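# Fold and tuck the closing strip of a cardboard box

## Task

Complete the closing of the cardboard box. Bend the closing strip on the lid's loose edge down over the front wall, then push its two side flaps inside the side walls so they keep the strip there; a little spring-back is acceptable. The box must end up flat on the table, on its base or on its lid (its two biggest faces), with its walls still upright and locked. Partial progress, or a strip that springs back more than a little, earns only partial credit. If a side flap sinks into or through the top edge of a side wall, the task fails.

## Robot and tools

Robot: two 6-joint arms, left_arm and right_arm, each with a parallel two-finger gripper and a wrist camera. Arm bases in the scene frame: left_arm at (-0.001, +0.319, -0.005), right_arm at (-0.006, -0.329, -0.001), both nearly unrotated. Joint ranges (rad), base to gripper: waist -2.618 to 3.054, shoulder 0.000 to 3.142, elbow 0.000 to 3.142, wrist pitch -1.571 to 1.571, wrist yaw -1.571 to 1.571, wrist roll -2.094 to 2.094. Elbows cannot fully straighten.

Frame: one scene frame for everything. Origin sits at table-top height, midway between the arms, roughly 5-10 cm in from the table's near edge. +z is up, +x reaches out across the table, +y is toward left_arm. The arm names are not image sides. In the gripper's own axes, the fingers point along +z and open and close along y. end_effector_position is the point between the finger pads, about 1 cm short of the tips. Reported hand positions can be slightly off, more at long reach.

The row: every motion command is built from rows of 16 plain numbers. First 8 are left_arm: x, y, z (metres), qw, qx, qy, qz (orientation quaternion, w first), opening. Next 8 are right_arm in the same order. Positions and quaternions are absolute targets in the scene frame, not offsets. Opening runs -1 (closed) to +1 (fully open, 0.093 m). Both arms must always be filled in; to hold an arm still, resend its last reported position and quaternion plus its intended opening. To keep an orientation steady, send one fixed quaternion each time rather than copying the drifting reported one.

execute_actions(actions): a list of actions; each action is a list of up to 15 rows, one row per 1/30 s control step. If fewer than 15 rows are given, the last one repeats to fill the action. An empty list just reports state and images. Any target more than 0.6 m from a gripper's current position, measured along that gripper's axes, rejects the action for both arms; a malformed action, or a first action failing this check against the last reported state, rejects the whole call with no motion. Each control step clips the commanded pose to within 70 mm and 16 degrees of the measured one, so a far target needs several actions; after an action the arm goes at most to its last clipped pose. Joint friction can leave the hand up to about 31 mm from the command, and tiny commands may not move it. When position and orientation cannot both be met, position wins.

move(target, speed, blocking): target is one 16-number row as above. Each gripper follows a straight path to its pose, turning the shorter way; all paths finish together in 0.5 to 10 s (cut off at 10 s). speed is top path speed in m/s, 0.002 to 0.5, default 0.25; rotation limit is twice that in rad/s. Paths ignore obstacles and the other arm; grippers lag, stray and may overshoot speed near full reach. Faster contact hits harder; a target set deeper past contact presses harder. Opening is applied at the start. The result adds a move: line with the ending (done, off_target, moving, held, fault; naming one arm means the other finished) and limits (paced = pose clipped; held = some steps blocked, after which the arm may surge), plus each gripper's distance to its pose. blocking=false returns after 0.5 s while motion continues; then only wait or stop are accepted until a result shows the move has ended.

wait(seconds): 0 to 10; arms hold their last command, a running move carries on, returns early when it ends. stop(): brakes a running move (needs braking room; fingers keep moving). zoom_image(camera, region): camera is cam_high, cam_low, cam_left_wrist or cam_right_wrist (all 504x504); region [x0, y0, x1, y1] in pixels from the top-left, at most 504 by 504. read_manual(section): only "licences"; no motion. finished_scene(scene): pass the current scene number; irreversible, and the box must already be done and stable.

Results: a state line with each gripper's position and quaternion; Hand target lines showing what the controller is now driving toward; "pose unreachable" when the clearance check altered or blocked an arm's command; step readings of end_effector_position, with HELD marking steps where an arm was held back; Joint positions ending with the gripper opening in metres (shows the true gap only when nothing is between the pads); joint torques (noisy, offset, nonzero in free air); grip_measured, the finger motor on the -1..+1 scale. Pads meet near -0.94 and each millimetre of object width adds about 0.0208; each gripper has its own fixed error up to about 0.02. Sending a number below the contact reading squeezes harder, up to roughly 50-62 N per pad (less on thin parts). Keep sending the same closing number to keep a grip. FAULT, MOTOR HOT (75 °C) and OVER-TEMPERATURE FAULT lines report stops; at 90 °C an arm halts briefly, at 100 °C it goes limp and falls. Long holding of loads heats motors.

Simulation keeps running while replies are being written; the robot holds its last command meanwhile.

Avoid: knocking anything off the table; pressing flaps into or past the side-wall tops; leaving anything that only stays because the robot holds it; things still moving at the end; drops, slams, hard impacts and heavy pushing; arms striking or shoving each other; the bar under the bases and the plate behind it, whose tops can be up to about 3 cm above the table and give no warning on contact.

Each tool is called by a JSON object that holds its "api" and its "payload".

## Session

I'll start by looking at the scene.

{"api": "execute_actions", "payload": {"actions": []}}

Scene clock: 0.00 s.
left_arm: end_effector_position=(+0.3816, +0.3197, +0.3870) grip_measured=+1.000 end_effector_quat_wxyz=(+0.701, -0.001, +0.713, -0.003) | right_arm: end_effector_position=(+0.3680, -0.3703, +0.3960) grip_measured=+0.989 end_effector_quat_wxyz=(+0.701, +0.036, +0.712, -0.020)
Joint positions: left_arm=[ 0.013  1.043  1.031  0.014 -0.012  0.003  0.093] | right_arm=[ 0.004  1.037  1.043 -0.015  0.004 -0.009  0.093]
Joint velocities: left_arm=[ 0.012 -0.007 -0.017 -0.022  0.007  0.022  0.   ] | right_arm=[ 0.007 -0.007  0.002 -0.051  0.007  0.007  0.001]
Joint torques (N m, as the arm reports them, + toward a larger angle): no reading
Motor temperatures (°C, as the motors report them): left_arm=[20 17 19 20 17 20] | right_arm=[19 19 18 18 18 20]
Hand target (left_arm): +0.382, +0.320, +0.387; +0.701, -0.001, +0.713, -0.003
Hand target (right_arm): +0.368, -0.370, +0.396; +0.701, +0.036, +0.712, -0.020

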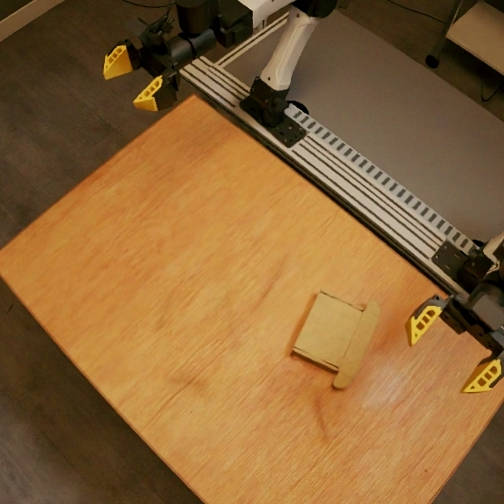

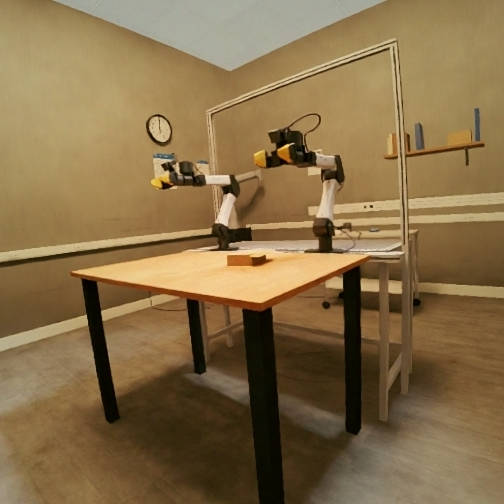

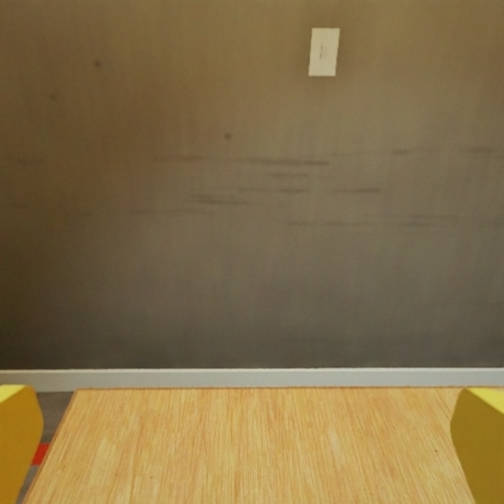

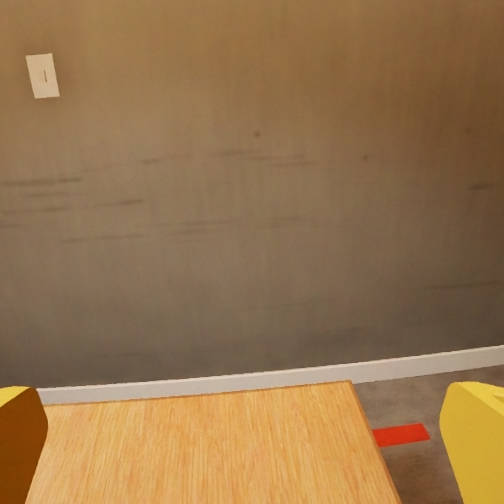

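{"api": "zoom_image", "payload": {"camera": "cam_high", "region": [270, 270, 400, 400]}}

{"api": "zoom_image", "payload": {"camera": "cam_low", "region": [200, 230, 300, 290]}}

Region (270, 270, 400, 400) of cam_high's 504x504 image, scaled by 3.877, with more detail than that image has.

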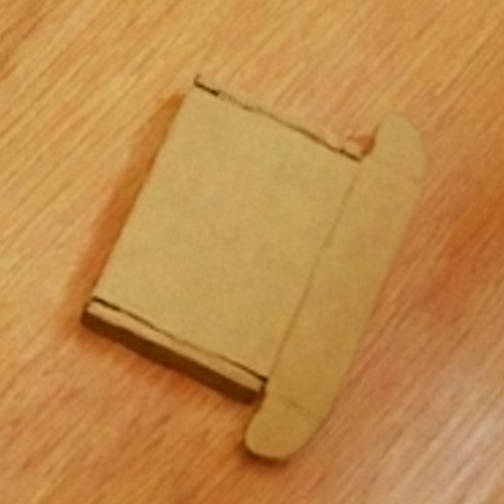

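Region (200, 230, 300, 290) of cam_low's 504x504 image, scaled by 5.040, with more detail than that image has; it fills the top 302 rows of this view, and the rest is white.

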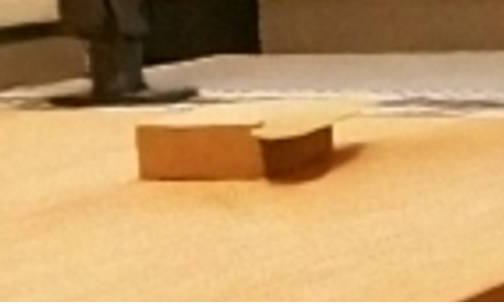

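{"api": "move", "payload": {"target": [0.28, 0.22, 0.30, 0.0, 0.0, 1.0, 0.0, 1.0, 0.33, -0.05, 0.30, 0.0, 0.0, 1.0, 0.0, 1.0], "speed": 0.3}}

Scene clock: 28.27 s.
left_arm: end_effector_position=(+0.2909, +0.2156, +0.3029) grip_measured=+1.000 end_effector_quat_wxyz=(+0.205, +0.014, +0.977, -0.062) | right_arm: end_effector_position=(+0.3262, -0.0543, +0.3013) grip_measured=+0.989 end_effector_quat_wxyz=(+0.190, -0.022, +0.972, +0.135)
Joint positions: left_arm=[-0.354  1.501  1.919 -1.545 -0.045 -0.339  0.093] | right_arm=[ 0.816  2.031  2.494 -1.58   0.066  0.669  0.093]
Joint velocities: left_arm=[-0.017 -0.007  0.022  0.007 -0.007  0.066  0.   ] | right_arm=[-0.012  0.007 -0.017  0.037  0.022  0.037  0.   ]
Joint torques (N m, as the arm reports them, + toward a larger angle): left_arm=[ 0.24 -7.    4.25  1.18  0.04  0.  ] | right_arm=[-0.8  -8.27  9.11  1.36  0.04 -0.06]
Motor temperatures (°C, as the motors report them): left_arm=[20 18 23 27 17 20] | right_arm=[19 20 23 23 18 20]
Hand target (left_arm): +0.284, +0.218, +0.300; +0.196, +0.010, +0.978, -0.064
Hand target (right_arm): +0.328, -0.054, +0.303; +0.188, -0.014, +0.972, +0.142
Off the commanded pose (left_arm): 0.012 m, 25 deg; orientation clipped at the last step of the last action.
Off the commanded pose (right_arm): 0.006 m, 27 deg; orientation clipped at the last step of the last action.
joint sent to its limit (left arm) — the command would take joint 4 (wrist pitch) past its lower limit, so that joint was sent only as far as its limit.
joint sent to its limit (right arm) — the command would take joint 4 (wrist pitch) past its lower limit, so that joint was sent only as far as its limit.
move: off_target (left_arm, right_arm); limits=paced

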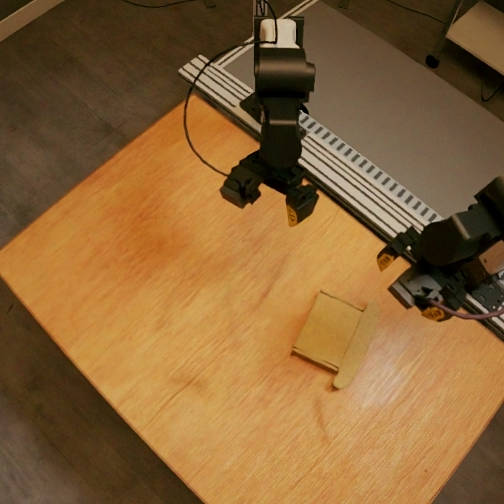

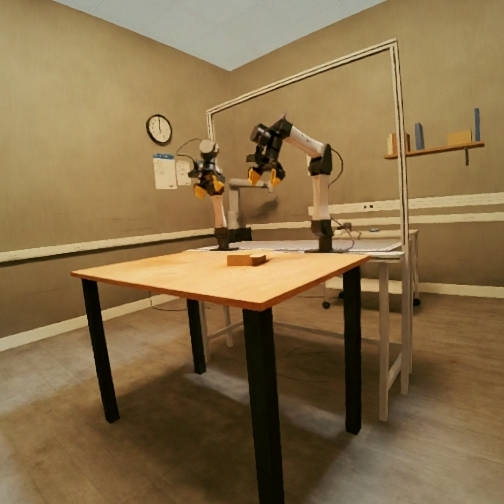

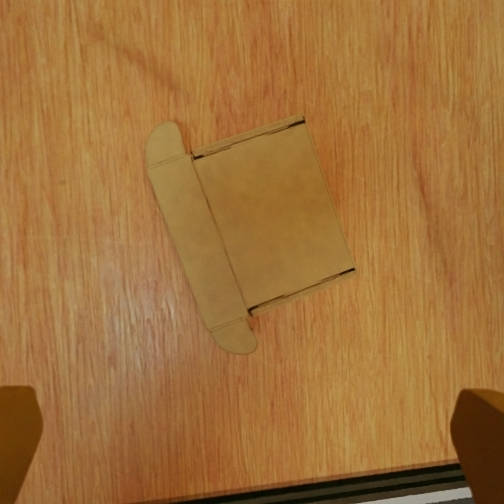

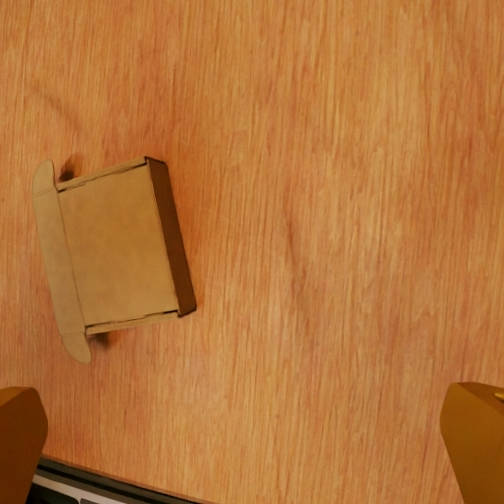

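{"api": "zoom_image", "payload": {"camera": "cam_left_wrist", "region": [130, 105, 382, 357]}}

{"api": "zoom_image", "payload": {"camera": "cam_right_wrist", "region": [10, 140, 262, 392]}}

Region (130, 105, 382, 357) of cam_left_wrist's 504x504 image, scaled by 2.000, with more detail than that image has.

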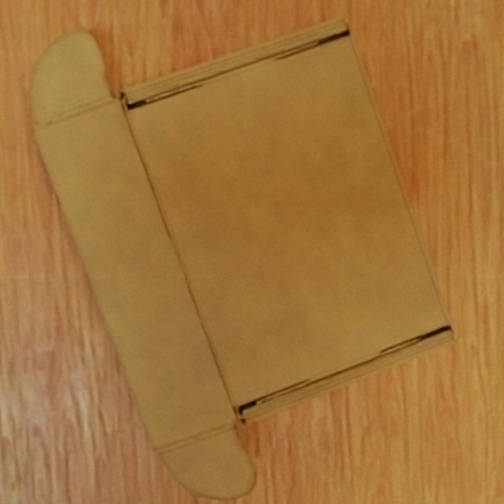

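Region (10, 140, 262, 392) of cam_right_wrist's 504x504 image, scaled by 2.000, with more detail than that image has.

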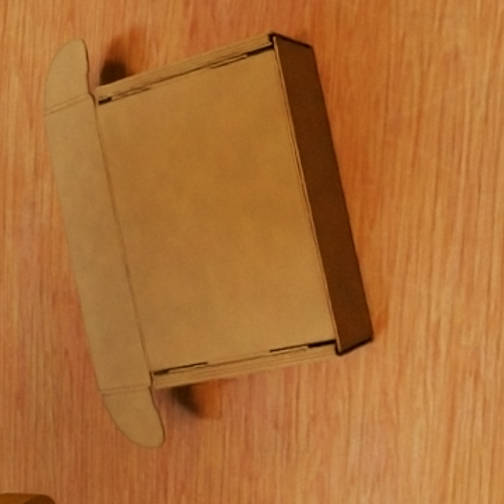

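{"api": "move", "payload": {"target": [0.452, 0.212, 0.10, 0.0, 0.0, 1.0, 0.0, -1.0, 0.255, 0.09, 0.10, 0.1896, -0.4704, 0.8555, 0.1043, -1.0], "speed": 0.3}}

Scene clock: 150.50 s.
left_arm: end_effector_position=(+0.4497, +0.2135, +0.0884) grip_measured=-0.981 end_effector_quat_wxyz=(-0.008, +0.001, +1.000, +0.004) | right_arm: end_effector_position=(+0.2586, +0.0842, +0.1026) grip_measured=-1.000 end_effector_quat_wxyz=(+0.186, -0.462, +0.861, +0.097)
Joint positions: left_arm=[-0.213  2.398  2.362 -1.536 -0.018 -0.239  0.   ] | right_arm=[ 1.099  2.078  1.723 -0.816  0.038  0.022  0.   ]
Joint velocities: left_arm=[ 0.007  0.002 -0.002 -0.022 -0.022 -0.022  0.   ] | right_arm=[-0.002 -0.002  0.007 -0.095 -0.051 -0.081  0.   ]
Joint torques (N m, as the arm reports them, + toward a larger angle): left_arm=[  0.18 -14.53   9.06   0.24   0.02   0.13] | right_arm=[  0.26 -10.33   8.01   1.61   0.    -0.26]
Motor temperatures (°C, as the motors report them): left_arm=[20 25 23 25 17 20] | right_arm=[19 33 27 23 18 20]
Hand target (left_arm): +0.451, +0.215, +0.100; +0.001, +0.003, +1.000, -0.000
Hand target (right_arm): +0.256, +0.090, +0.101; +0.191, -0.471, +0.855, +0.103
Off the commanded pose (left_arm): 0.012 m, 1 deg.
Off the commanded pose (right_arm): 0.007 m, 1 deg.
joint sent to its limit (left arm) — the command would take joint 4 (wrist pitch) past its lower limit, so that joint was sent only as far as its limit.
move: off_target (left_arm)

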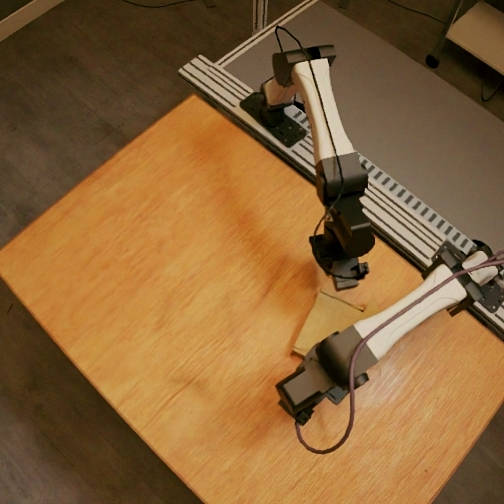

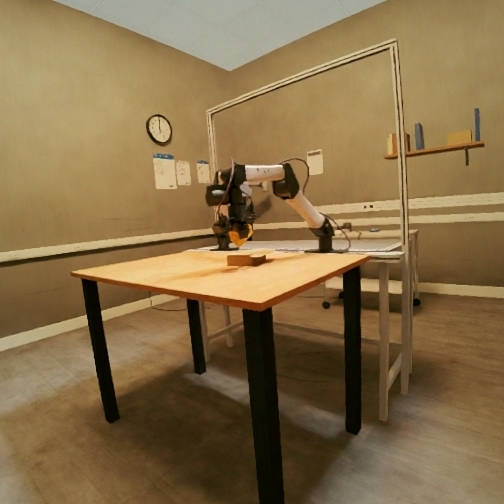

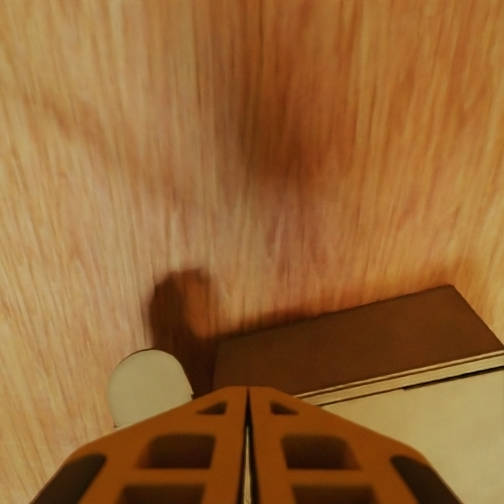

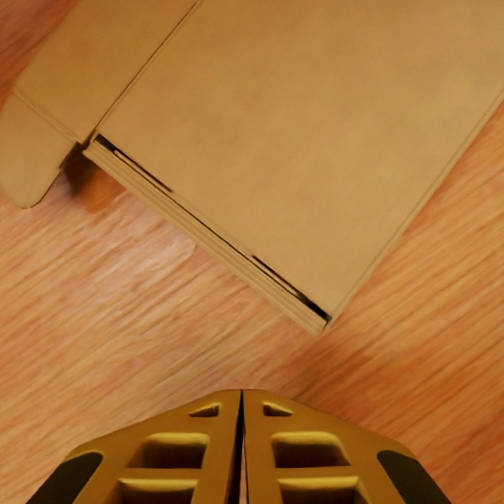

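{"api": "move", "payload": {"target": [0.452, 0.212, 0.045, 0.0, 0.0, 1.0, 0.0, -1.0, 0.258, 0.088, 0.035, 0.1896, -0.4704, 0.8555, 0.1043, -1.0], "speed": 0.1}}

Scene clock: 170.27 s.
left_arm: end_effector_position=(+0.4514, +0.2124, +0.0412) grip_measured=-0.981 end_effector_quat_wxyz=(-0.008, +0.001, +1.000, +0.004) | right_arm: end_effector_position=(+0.2569, +0.0858, +0.0382) grip_measured=-1.000 end_effector_quat_wxyz=(+0.185, -0.467, +0.859, +0.099)
Joint positions: left_arm=[-0.213  2.385  2.149 -1.337 -0.018 -0.239  0.   ] | right_arm=[ 1.099  2.132  1.544 -0.583  0.032  0.013  0.   ]
Joint velocities: left_arm=[-0.002 -0.007 -0.007  0.007 -0.007 -0.007  0.   ] | right_arm=[-0.012 -0.022 -0.017  0.11  -0.022 -0.051  0.   ]
Joint torques (N m, as the arm reports them, + toward a larger angle): left_arm=[  0.02 -15.76   4.77   0.6    0.04   0.08] | right_arm=[ -0.48 -10.25   7.66   1.6    0.01  -0.27]
Motor temperatures (°C, as the motors report them): left_arm=[20 35 25 23 17 20] | right_arm=[19 37 27 24 18 20]
Hand target (left_arm): +0.451, +0.212, +0.045; -0.000, -0.000, +1.000, +0.000
Hand target (right_arm): +0.258, +0.088, +0.035; +0.190, -0.470, +0.856, +0.104
Off the commanded pose (left_arm): 0.004 m, 1 deg.
Off the commanded pose (right_arm): 0.004 m, 1 deg.
move: done

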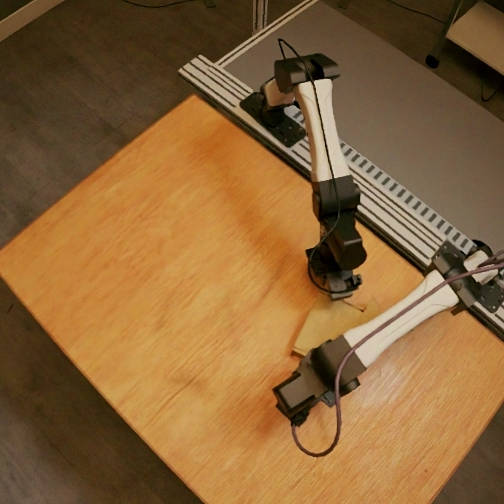

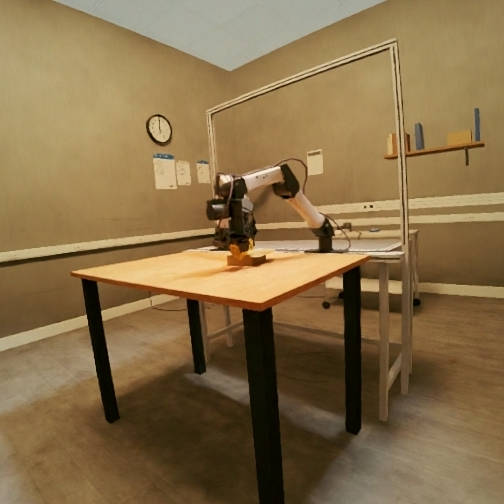

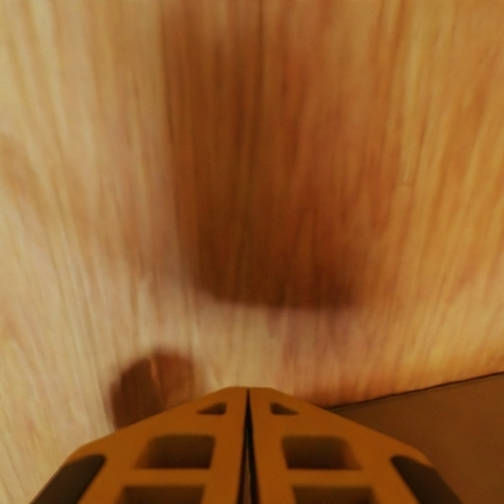

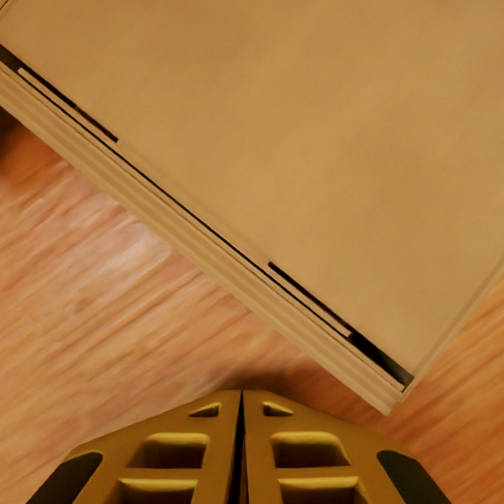

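{"api": "move", "payload": {"target": [0.37, 0.205, 0.036, 0.0, 0.0, 1.0, 0.0, -1.0, 0.258, 0.088, 0.035, 0.1896, -0.4704, 0.8555, 0.1043, -1.0], "speed": 0.05}}

Scene clock: 176.27 s.
left_arm: end_effector_position=(+0.3957, +0.2179, +0.0427) grip_measured=-0.981 end_effector_quat_wxyz=(+0.040, -0.012, +0.999, +0.015) | right_arm: end_effector_position=(+0.2549, +0.0829, +0.0366) grip_measured=-1.000 end_effector_quat_wxyz=(+0.179, -0.468, +0.860, +0.095)
Joint positions: left_arm=[-0.252  2.048  1.598 -1.037 -0.066 -0.3    0.   ] | right_arm=[ 1.099  2.132  1.544 -0.599  0.032  0.013  0.   ]
Joint velocities: left_arm=[-0.017  0.012 -0.002 -0.007  0.066 -0.022  0.   ] | right_arm=[-0.007  0.012  0.022  0.037  0.037  0.037  0.   ]
Joint torques (N m, as the arm reports them, + toward a larger angle): left_arm=[ -2.27 -12.26   3.52   0.2    0.43  -0.02] | right_arm=[ -0.47 -10.31   7.4    1.73   0.01  -0.24]
Motor temperatures (°C, as the motors report them): left_arm=[20 38 25 23 17 20] | right_arm=[19 37 27 24 18 20]
Hand target (left_arm): +0.370, +0.205, +0.036; -0.000, -0.001, +1.000, +0.001
Hand target (right_arm): +0.258, +0.088, +0.035; +0.189, -0.470, +0.856, +0.104
Off the commanded pose (left_arm): 0.030 m, 5 deg.
Off the commanded pose (right_arm): 0.006 m, 2 deg.
move: off_target (left_arm)

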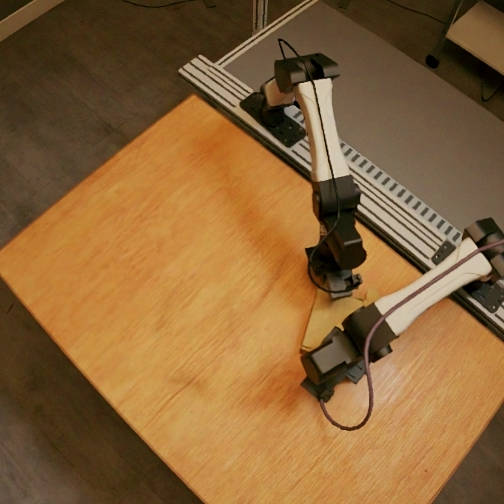

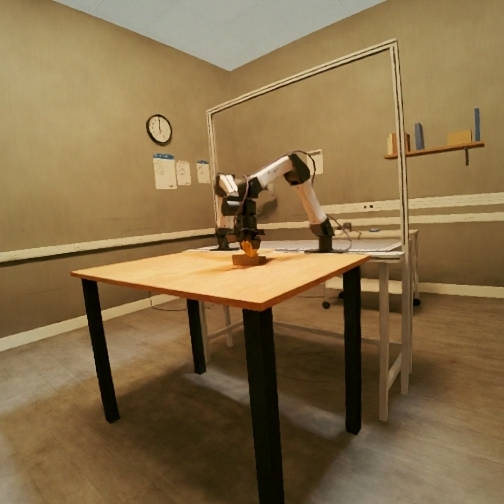

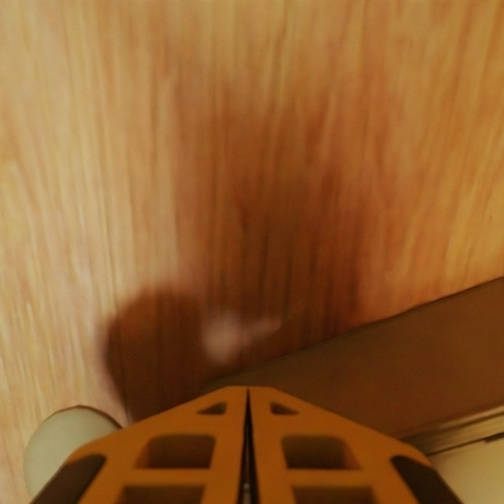

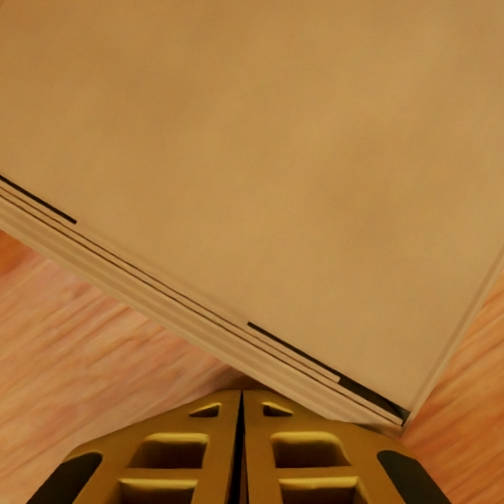

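{"api": "move", "payload": {"target": [0.368, 0.184, 0.036, 0.0, 0.0, 1.0, 0.0, -1.0, 0.283, 0.010, 0.035, 0.1896, -0.4704, 0.8555, 0.1043, -1.0], "speed": 0.05}}

Scene clock: 189.73 s.
left_arm: end_effector_position=(+0.3792, +0.1863, +0.0426) grip_measured=-0.981 end_effector_quat_wxyz=(+0.022, -0.001, +1.000, -0.002) | right_arm: end_effector_position=(+0.2805, +0.0078, +0.0282) grip_measured=-1.000 end_effector_quat_wxyz=(+0.175, -0.466, +0.862, +0.095)
Joint positions: left_arm=[-0.323  2.048  1.598 -1.064 -0.027 -0.35   0.   ] | right_arm=[ 0.936  1.985  1.296 -0.504 -0.032 -0.134  0.   ]
Joint velocities: left_arm=[ 0.002 -0.017 -0.027 -0.022 -0.022 -0.037  0.   ] | right_arm=[-0.012 -0.022  0.007  0.037 -0.022 -0.051  0.   ]
Joint torques (N m, as the arm reports them, + toward a larger angle): left_arm=[ -0.8  -10.34   5.97   0.34   0.05  -0.03] | right_arm=[ -0.54 -10.7    6.95   1.61  -0.06  -0.28]
Motor temperatures (°C, as the motors report them): left_arm=[20 39 25 23 18 20] | right_arm=[19 39 27 24 18 20]
Hand target (left_arm): +0.369, +0.184, +0.036; +0.001, +0.000, +1.000, -0.000
Hand target (right_arm): +0.283, +0.010, +0.035; +0.189, -0.470, +0.856, +0.104
Off the commanded pose (left_arm): 0.013 m, 3 deg.
Off the commanded pose (right_arm): 0.008 m, 2 deg.
move: off_target (left_arm)

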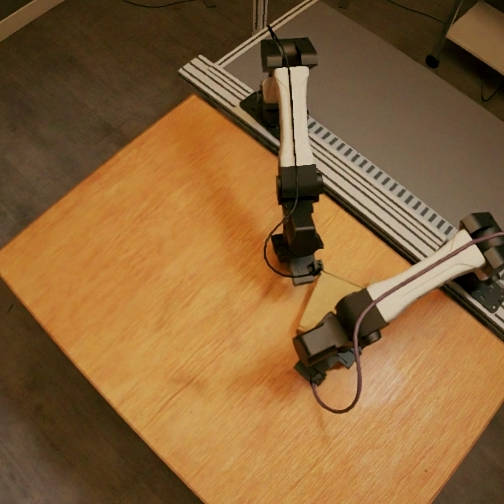

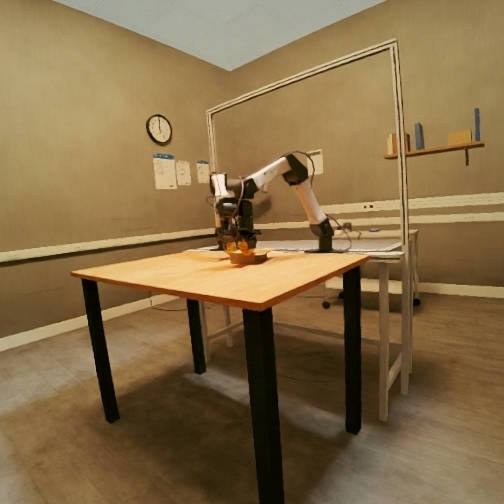

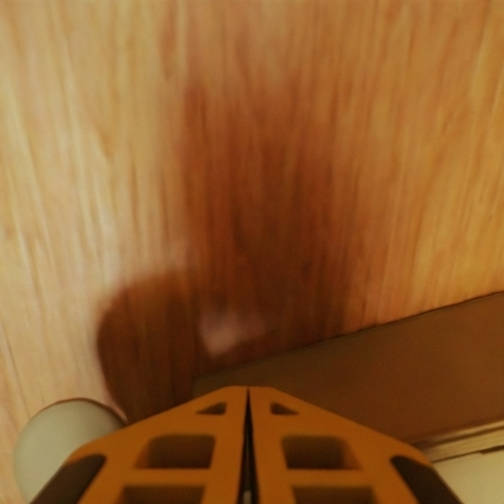

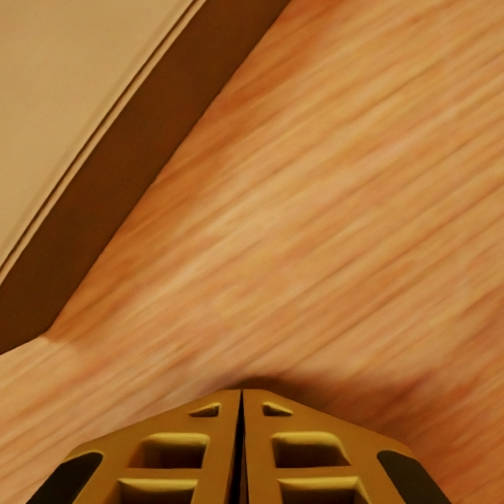

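{"api": "move", "payload": {"target": [0.385, 0.19, 0.10, 0.0, 0.0, 1.0, 0.0, -1.0, 0.33, 0.04, 0.037, 0.1896, -0.4704, 0.8555, 0.1043, -1.0], "speed": 0.15}}

{"api": "move", "payload": {"target": [0.198, 0.232, 0.10, 0.0, 0.0, 1.0, 0.0, -1.0, 0.368, 0.066, 0.037, 0.1896, -0.4704, 0.8555, 0.1043, -1.0], "speed": 0.2}}

Scene clock: 227.53 s.
left_arm: end_effector_position=(+0.3833, +0.1900, +0.0929) grip_measured=-0.981 end_effector_quat_wxyz=(-0.002, -0.001, +1.000, +0.005) | right_arm: end_effector_position=(+0.3271, +0.0377, +0.0364) grip_measured=-1.000 end_effector_quat_wxyz=(+0.189, -0.466, +0.858, +0.101)
Joint positions: left_arm=[-0.311  2.085  1.857 -1.336 -0.023 -0.341  0.   ] | right_arm=[ 0.899  2.141  1.556 -0.577 -0.048 -0.17   0.   ]
Joint velocities: left_arm=[-0.022 -0.017  0.017 -0.022 -0.007 -0.037  0.   ] | right_arm=[-0.012 -0.007 -0.002 -0.022 -0.066  0.066  0.   ]
Joint torques (N m, as the arm reports them, + toward a larger angle): left_arm=[  0.12 -11.43   9.25   0.28   0.04   0.14] | right_arm=[-0.54 -9.87 10.78  1.3  -0.07 -0.25]
Motor temperatures (°C, as the motors report them): left_arm=[20 38 25 22 17 20] | right_arm=[19 43 26 24 18 20]
Hand target (left_arm): +0.386, +0.190, +0.100; +0.000, +0.000, +1.000, +0.000
Hand target (right_arm): +0.330, +0.040, +0.037; +0.190, -0.470, +0.855, +0.104
Off the commanded pose (left_arm): 0.007 m, 1 deg.
Off the commanded pose (right_arm): 0.004 m, 1 deg.
move: done

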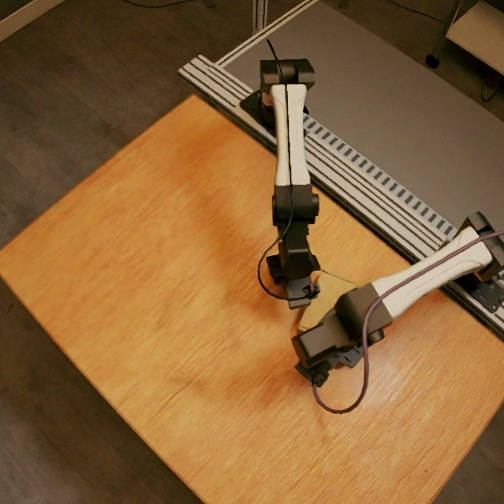

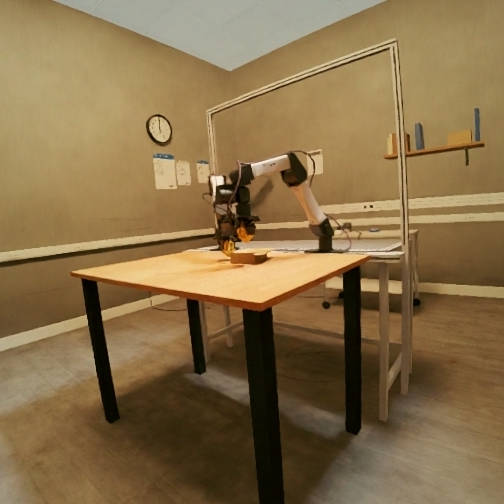

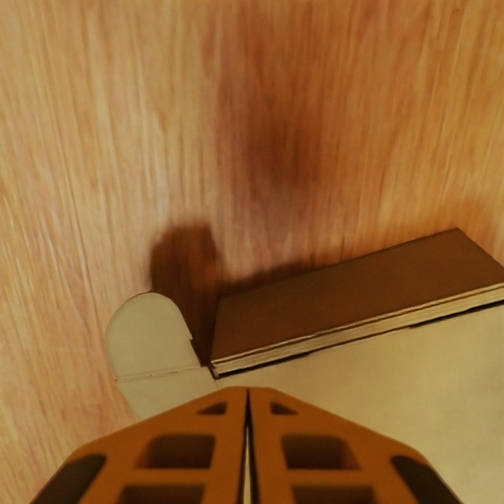

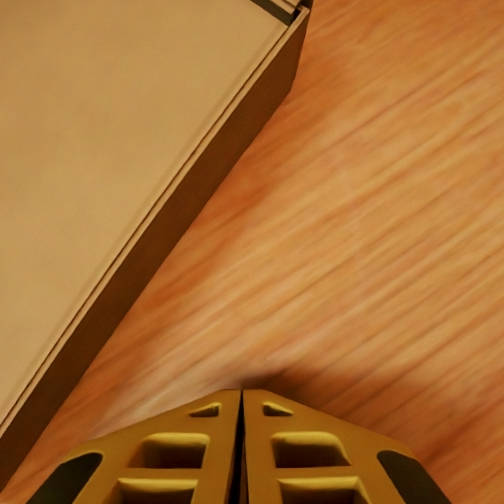

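Scene clock: 228.93 s.
left_arm: end_effector_position=(+0.2043, +0.2299, +0.1026) grip_measured=-0.981 end_effector_quat_wxyz=(+0.007, +0.000, +1.000, +0.000) | right_arm: end_effector_position=(+0.3652, +0.0650, +0.0367) grip_measured=-1.000 end_effector_quat_wxyz=(+0.190, -0.467, +0.858, +0.101)
Joint positions: left_arm=[-0.409  1.36   1.046 -1.232 -0.022 -0.435  0.   ] | right_arm=[ 0.88   2.321  1.854 -0.695 -0.056 -0.189  0.   ]
Joint velocities: left_arm=[-0.007 -0.012  0.002  0.007 -0.051 -0.066  0.   ] | right_arm=[-0.007 -0.012 -0.002 -0.051 -0.022  0.037  0.   ]
Joint torques (N m, as the arm reports them, + toward a larger angle): left_arm=[-0.85 -5.69  4.92  0.48  0.02  0.  ] | right_arm=[ -0.71 -11.27  11.03   1.34  -0.02  -0.25]
Motor temperatures (°C, as the motors report them): left_arm=[20 38 25 22 17 20] | right_arm=[19 43 26 24 18 20]
Hand target (left_arm): +0.197, +0.230, +0.099; +0.000, -0.000, +1.000, -0.000
Hand target (right_arm): +0.368, +0.066, +0.037; +0.190, -0.470, +0.856, +0.104
Off the commanded pose (left_arm): 0.007 m, 1 deg.
Off the commanded pose (right_arm): 0.003 m, 1 deg.
move: done

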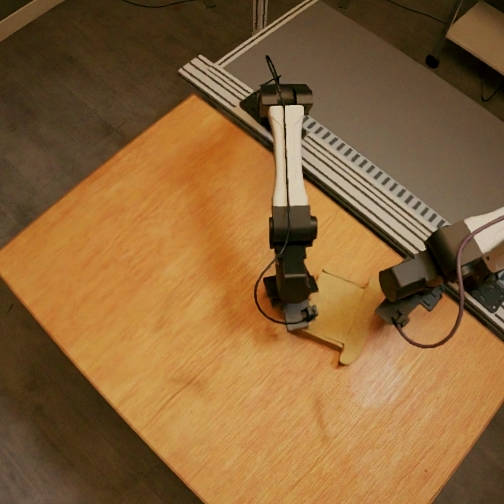

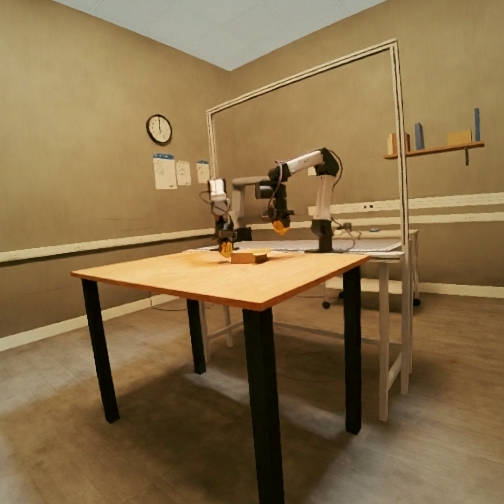

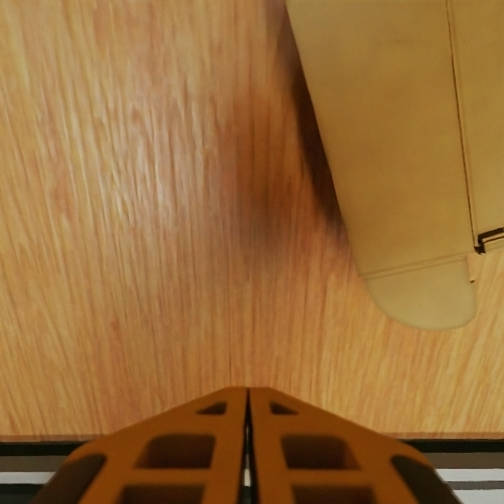

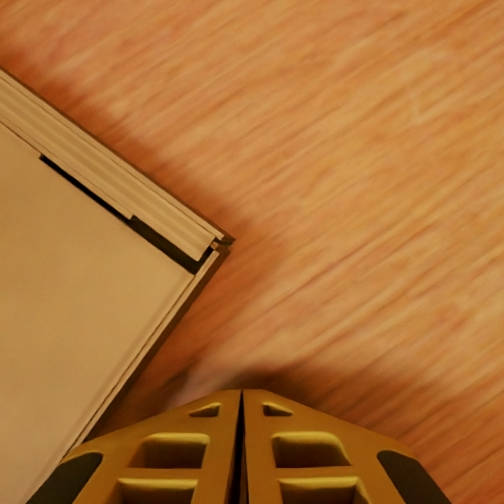

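{"api": "move", "payload": {"target": [0.212, 0.225, 0.036, 0.0, 0.0, 1.0, 0.0, -1.0, 0.368, 0.066, 0.037, 0.1896, -0.4704, 0.8555, 0.1043, -1.0], "speed": 0.15}}

{"api": "move", "payload": {"target": [0.19, 0.15, 0.036, 0.0, 0.0, 1.0, 0.0, -1.0, 0.368, 0.066, 0.037, 0.1896, -0.4704, 0.8555, 0.1043, -1.0], "speed": 0.05}}

Scene clock: 238.10 s.
left_arm: end_effector_position=(+0.2134, +0.2246, +0.0425) grip_measured=-0.981 end_effector_quat_wxyz=(+0.005, -0.001, +1.000, +0.001) | right_arm: end_effector_position=(+0.3648, +0.0647, +0.0366) grip_measured=-1.000 end_effector_quat_wxyz=(+0.189, -0.467, +0.858, +0.101)
Joint positions: left_arm=[-0.409  1.458  0.884 -0.977 -0.022 -0.437  0.   ] | right_arm=[ 0.88   2.321  1.854 -0.697 -0.056 -0.19   0.   ]
Joint velocities: left_arm=[-0.002  0.002 -0.007  0.007  0.007  0.007  0.   ] | right_arm=[-0.007 -0.002 -0.012 -0.051 -0.037  0.007  0.   ]
Joint torques (N m, as the arm reports them, + toward a larger angle): left_arm=[ 0.23 -4.69  4.92  0.63  0.02  0.1 ] | right_arm=[ -0.71 -11.28  10.82   1.29  -0.06  -0.25]
Motor temperatures (°C, as the motors report them): left_arm=[20 36 25 22 17 20] | right_arm=[19 44 28 24 18 20]
Hand target (left_arm): +0.211, +0.226, +0.036; -0.000, -0.000, +1.000, +0.000
Hand target (right_arm): +0.368, +0.066, +0.037; +0.190, -0.470, +0.855, +0.104
Off the commanded pose (left_arm): 0.007 m, 1 deg.
Off the commanded pose (right_arm): 0.003 m, 1 deg.
move: done

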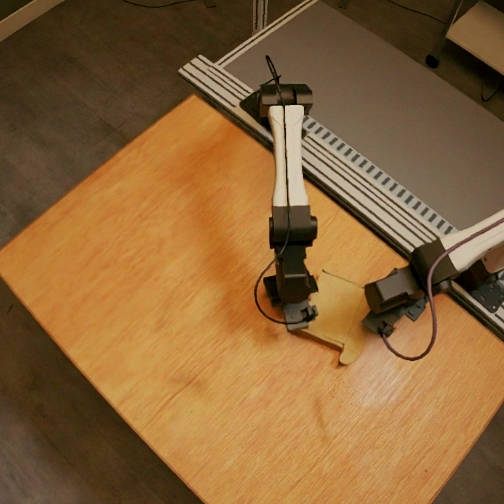

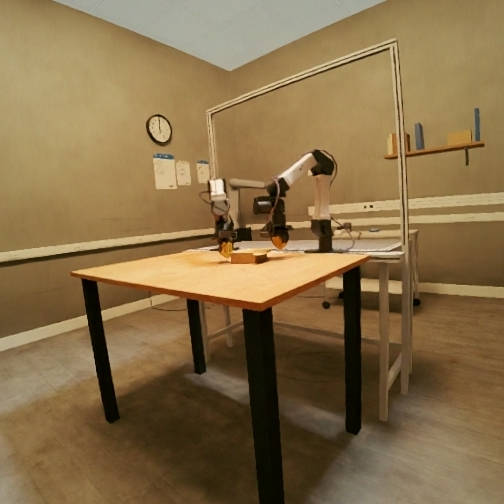

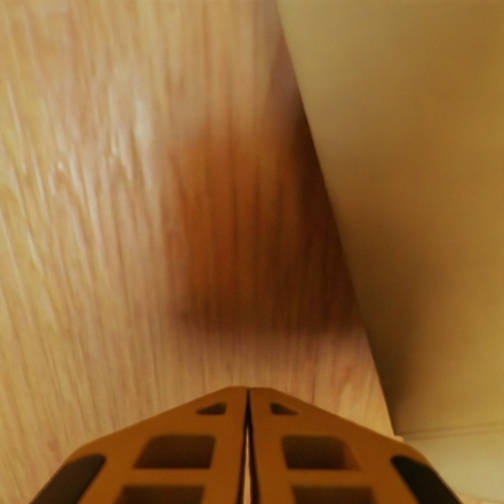

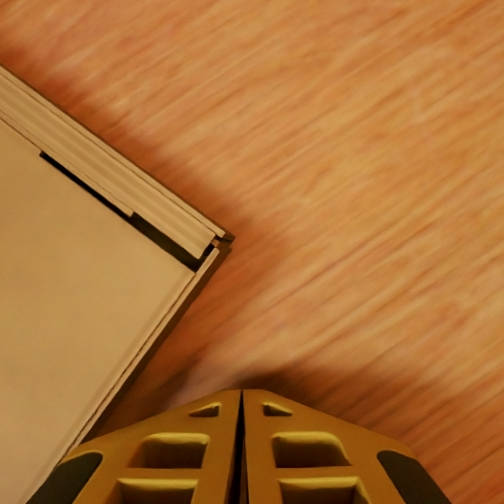

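Scene clock: 240.03 s.
left_arm: end_effector_position=(+0.1821, +0.1621, +0.0312) grip_measured=-0.981 end_effector_quat_wxyz=(-0.013, +0.002, +1.000, +0.014) | right_arm: end_effector_position=(+0.3648, +0.0647, +0.0366) grip_measured=-1.000 end_effector_quat_wxyz=(+0.189, -0.467, +0.858, +0.101)
Joint positions: left_arm=[-0.702  1.554  0.92  -0.968 -0.022 -0.727  0.   ] | right_arm=[ 0.88   2.321  1.854 -0.697 -0.056 -0.19   0.   ]
Joint velocities: left_arm=[ 0.002 -0.012  0.007  0.022 -0.007 -0.037  0.   ] | right_arm=[-0.017  0.002 -0.002 -0.022 -0.022 -0.022  0.   ]
Joint torques (N m, as the arm reports them, + toward a larger angle): left_arm=[-0.86 -5.26  8.99  0.56 -0.01 -0.04] | right_arm=[ -0.75 -11.27  10.75   1.3   -0.06  -0.25]
Motor temperatures (°C, as the motors report them): left_arm=[20 35 25 22 17 20] | right_arm=[19 45 28 24 18 20]
Hand target (left_arm): +0.191, +0.150, +0.036; +0.001, +0.000, +1.000, -0.002
Hand target (right_arm): +0.368, +0.066, +0.037; +0.190, -0.470, +0.856, +0.104
Off the commanded pose (left_arm): 0.015 m, 2 deg.
Off the commanded pose (right_arm): 0.003 m, 1 deg.
move: off_target (left_arm)

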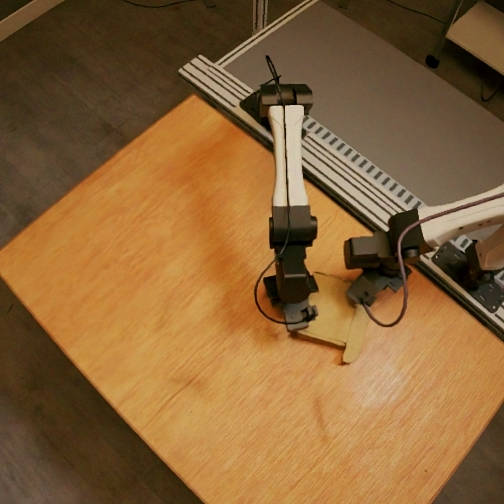

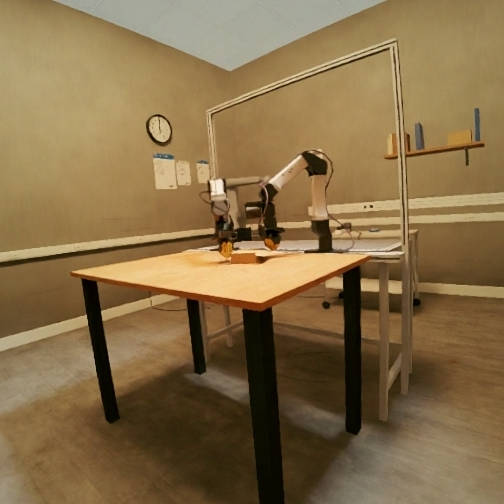

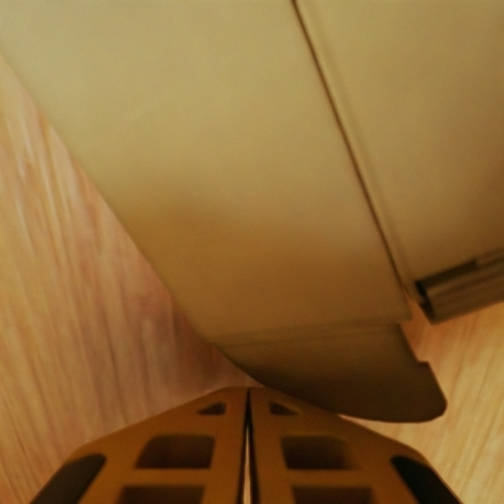

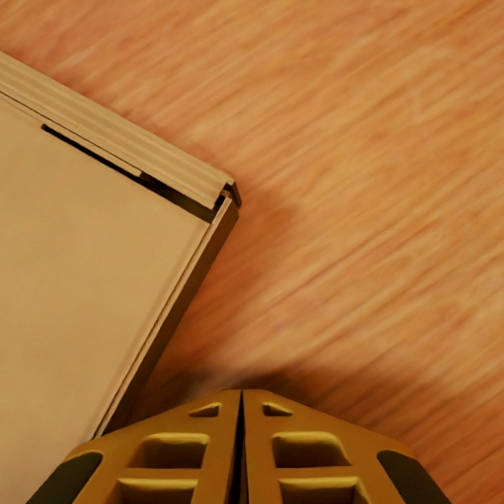

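{"api": "move", "payload": {"target": [0.17, 0.20, 0.09, 0.0, 0.0, 1.0, 0.0, -1.0, 0.368, 0.066, 0.037, 0.1896, -0.4704, 0.8555, 0.1043, -1.0], "speed": 0.1}}

Scene clock: 247.83 s.
left_arm: end_effector_position=(+0.1633, +0.2029, +0.0766) grip_measured=-0.981 end_effector_quat_wxyz=(-0.013, -0.001, +1.000, +0.013) | right_arm: end_effector_position=(+0.3648, +0.0647, +0.0366) grip_measured=-1.000 end_effector_quat_wxyz=(+0.189, -0.467, +0.858, +0.101)
Joint positions: left_arm=[-0.617  1.336  0.92  -1.182 -0.022 -0.646  0.   ] | right_arm=[ 0.88   2.321  1.854 -0.697 -0.056 -0.19   0.   ]
Joint velocities: left_arm=[-0.017  0.002 -0.007 -0.022 -0.007 -0.007  0.   ] | right_arm=[-0.012  0.007  0.002  0.022 -0.007 -0.007  0.   ]
Joint torques (N m, as the arm reports them, + toward a larger angle): left_arm=[ 0.44 -5.32 10.1   0.21 -0.02  0.15] | right_arm=[ -0.71 -11.26  10.76   1.3   -0.06  -0.25]
Motor temperatures (°C, as the motors report them): left_arm=[20 34 26 22 17 20] | right_arm=[19 46 28 24 18 20]
Hand target (left_arm): +0.170, +0.200, +0.089; -0.000, -0.000, +1.000, +0.001
Hand target (right_arm): +0.368, +0.066, +0.037; +0.190, -0.470, +0.855, +0.104
Off the commanded pose (left_arm): 0.015 m, 2 deg.
Off the commanded pose (right_arm): 0.003 m, 1 deg.
move: off_target (left_arm)

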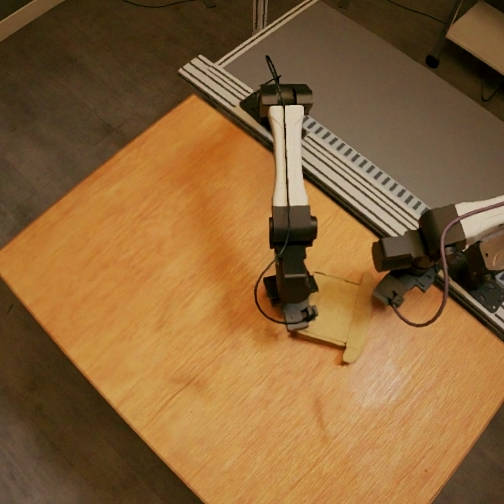

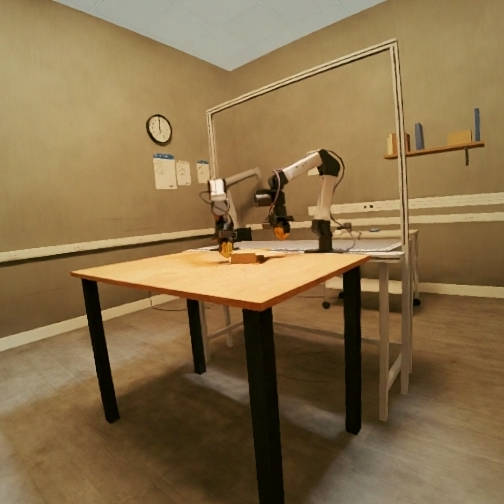

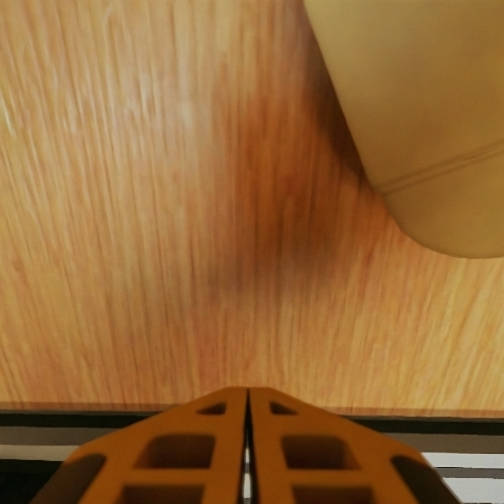

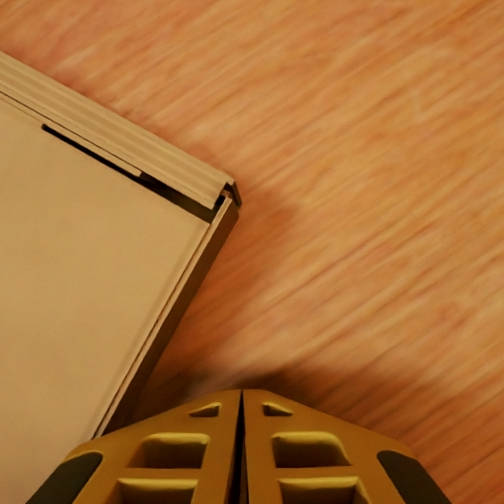

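{"api": "zoom_image", "payload": {"camera": "cam_low", "region": [200, 225, 300, 285]}}

{"api": "zoom_image", "payload": {"camera": "cam_high", "region": [270, 250, 400, 380]}}

Region (200, 225, 300, 285) of cam_low's 504x504 image, scaled by 5.040, with more detail than that image has; it fills the top 302 rows of this view, and the rest is white.

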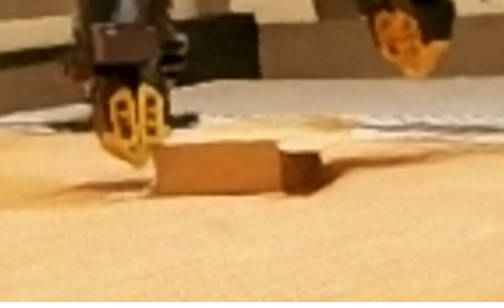

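Region (270, 250, 400, 380) of cam_high's 504x504 image, scaled by 3.877, with more detail than that image has.

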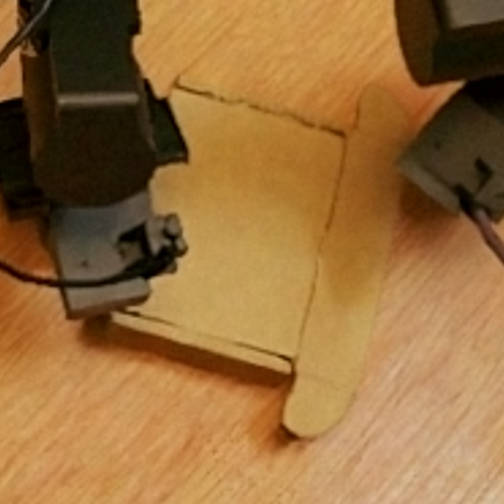

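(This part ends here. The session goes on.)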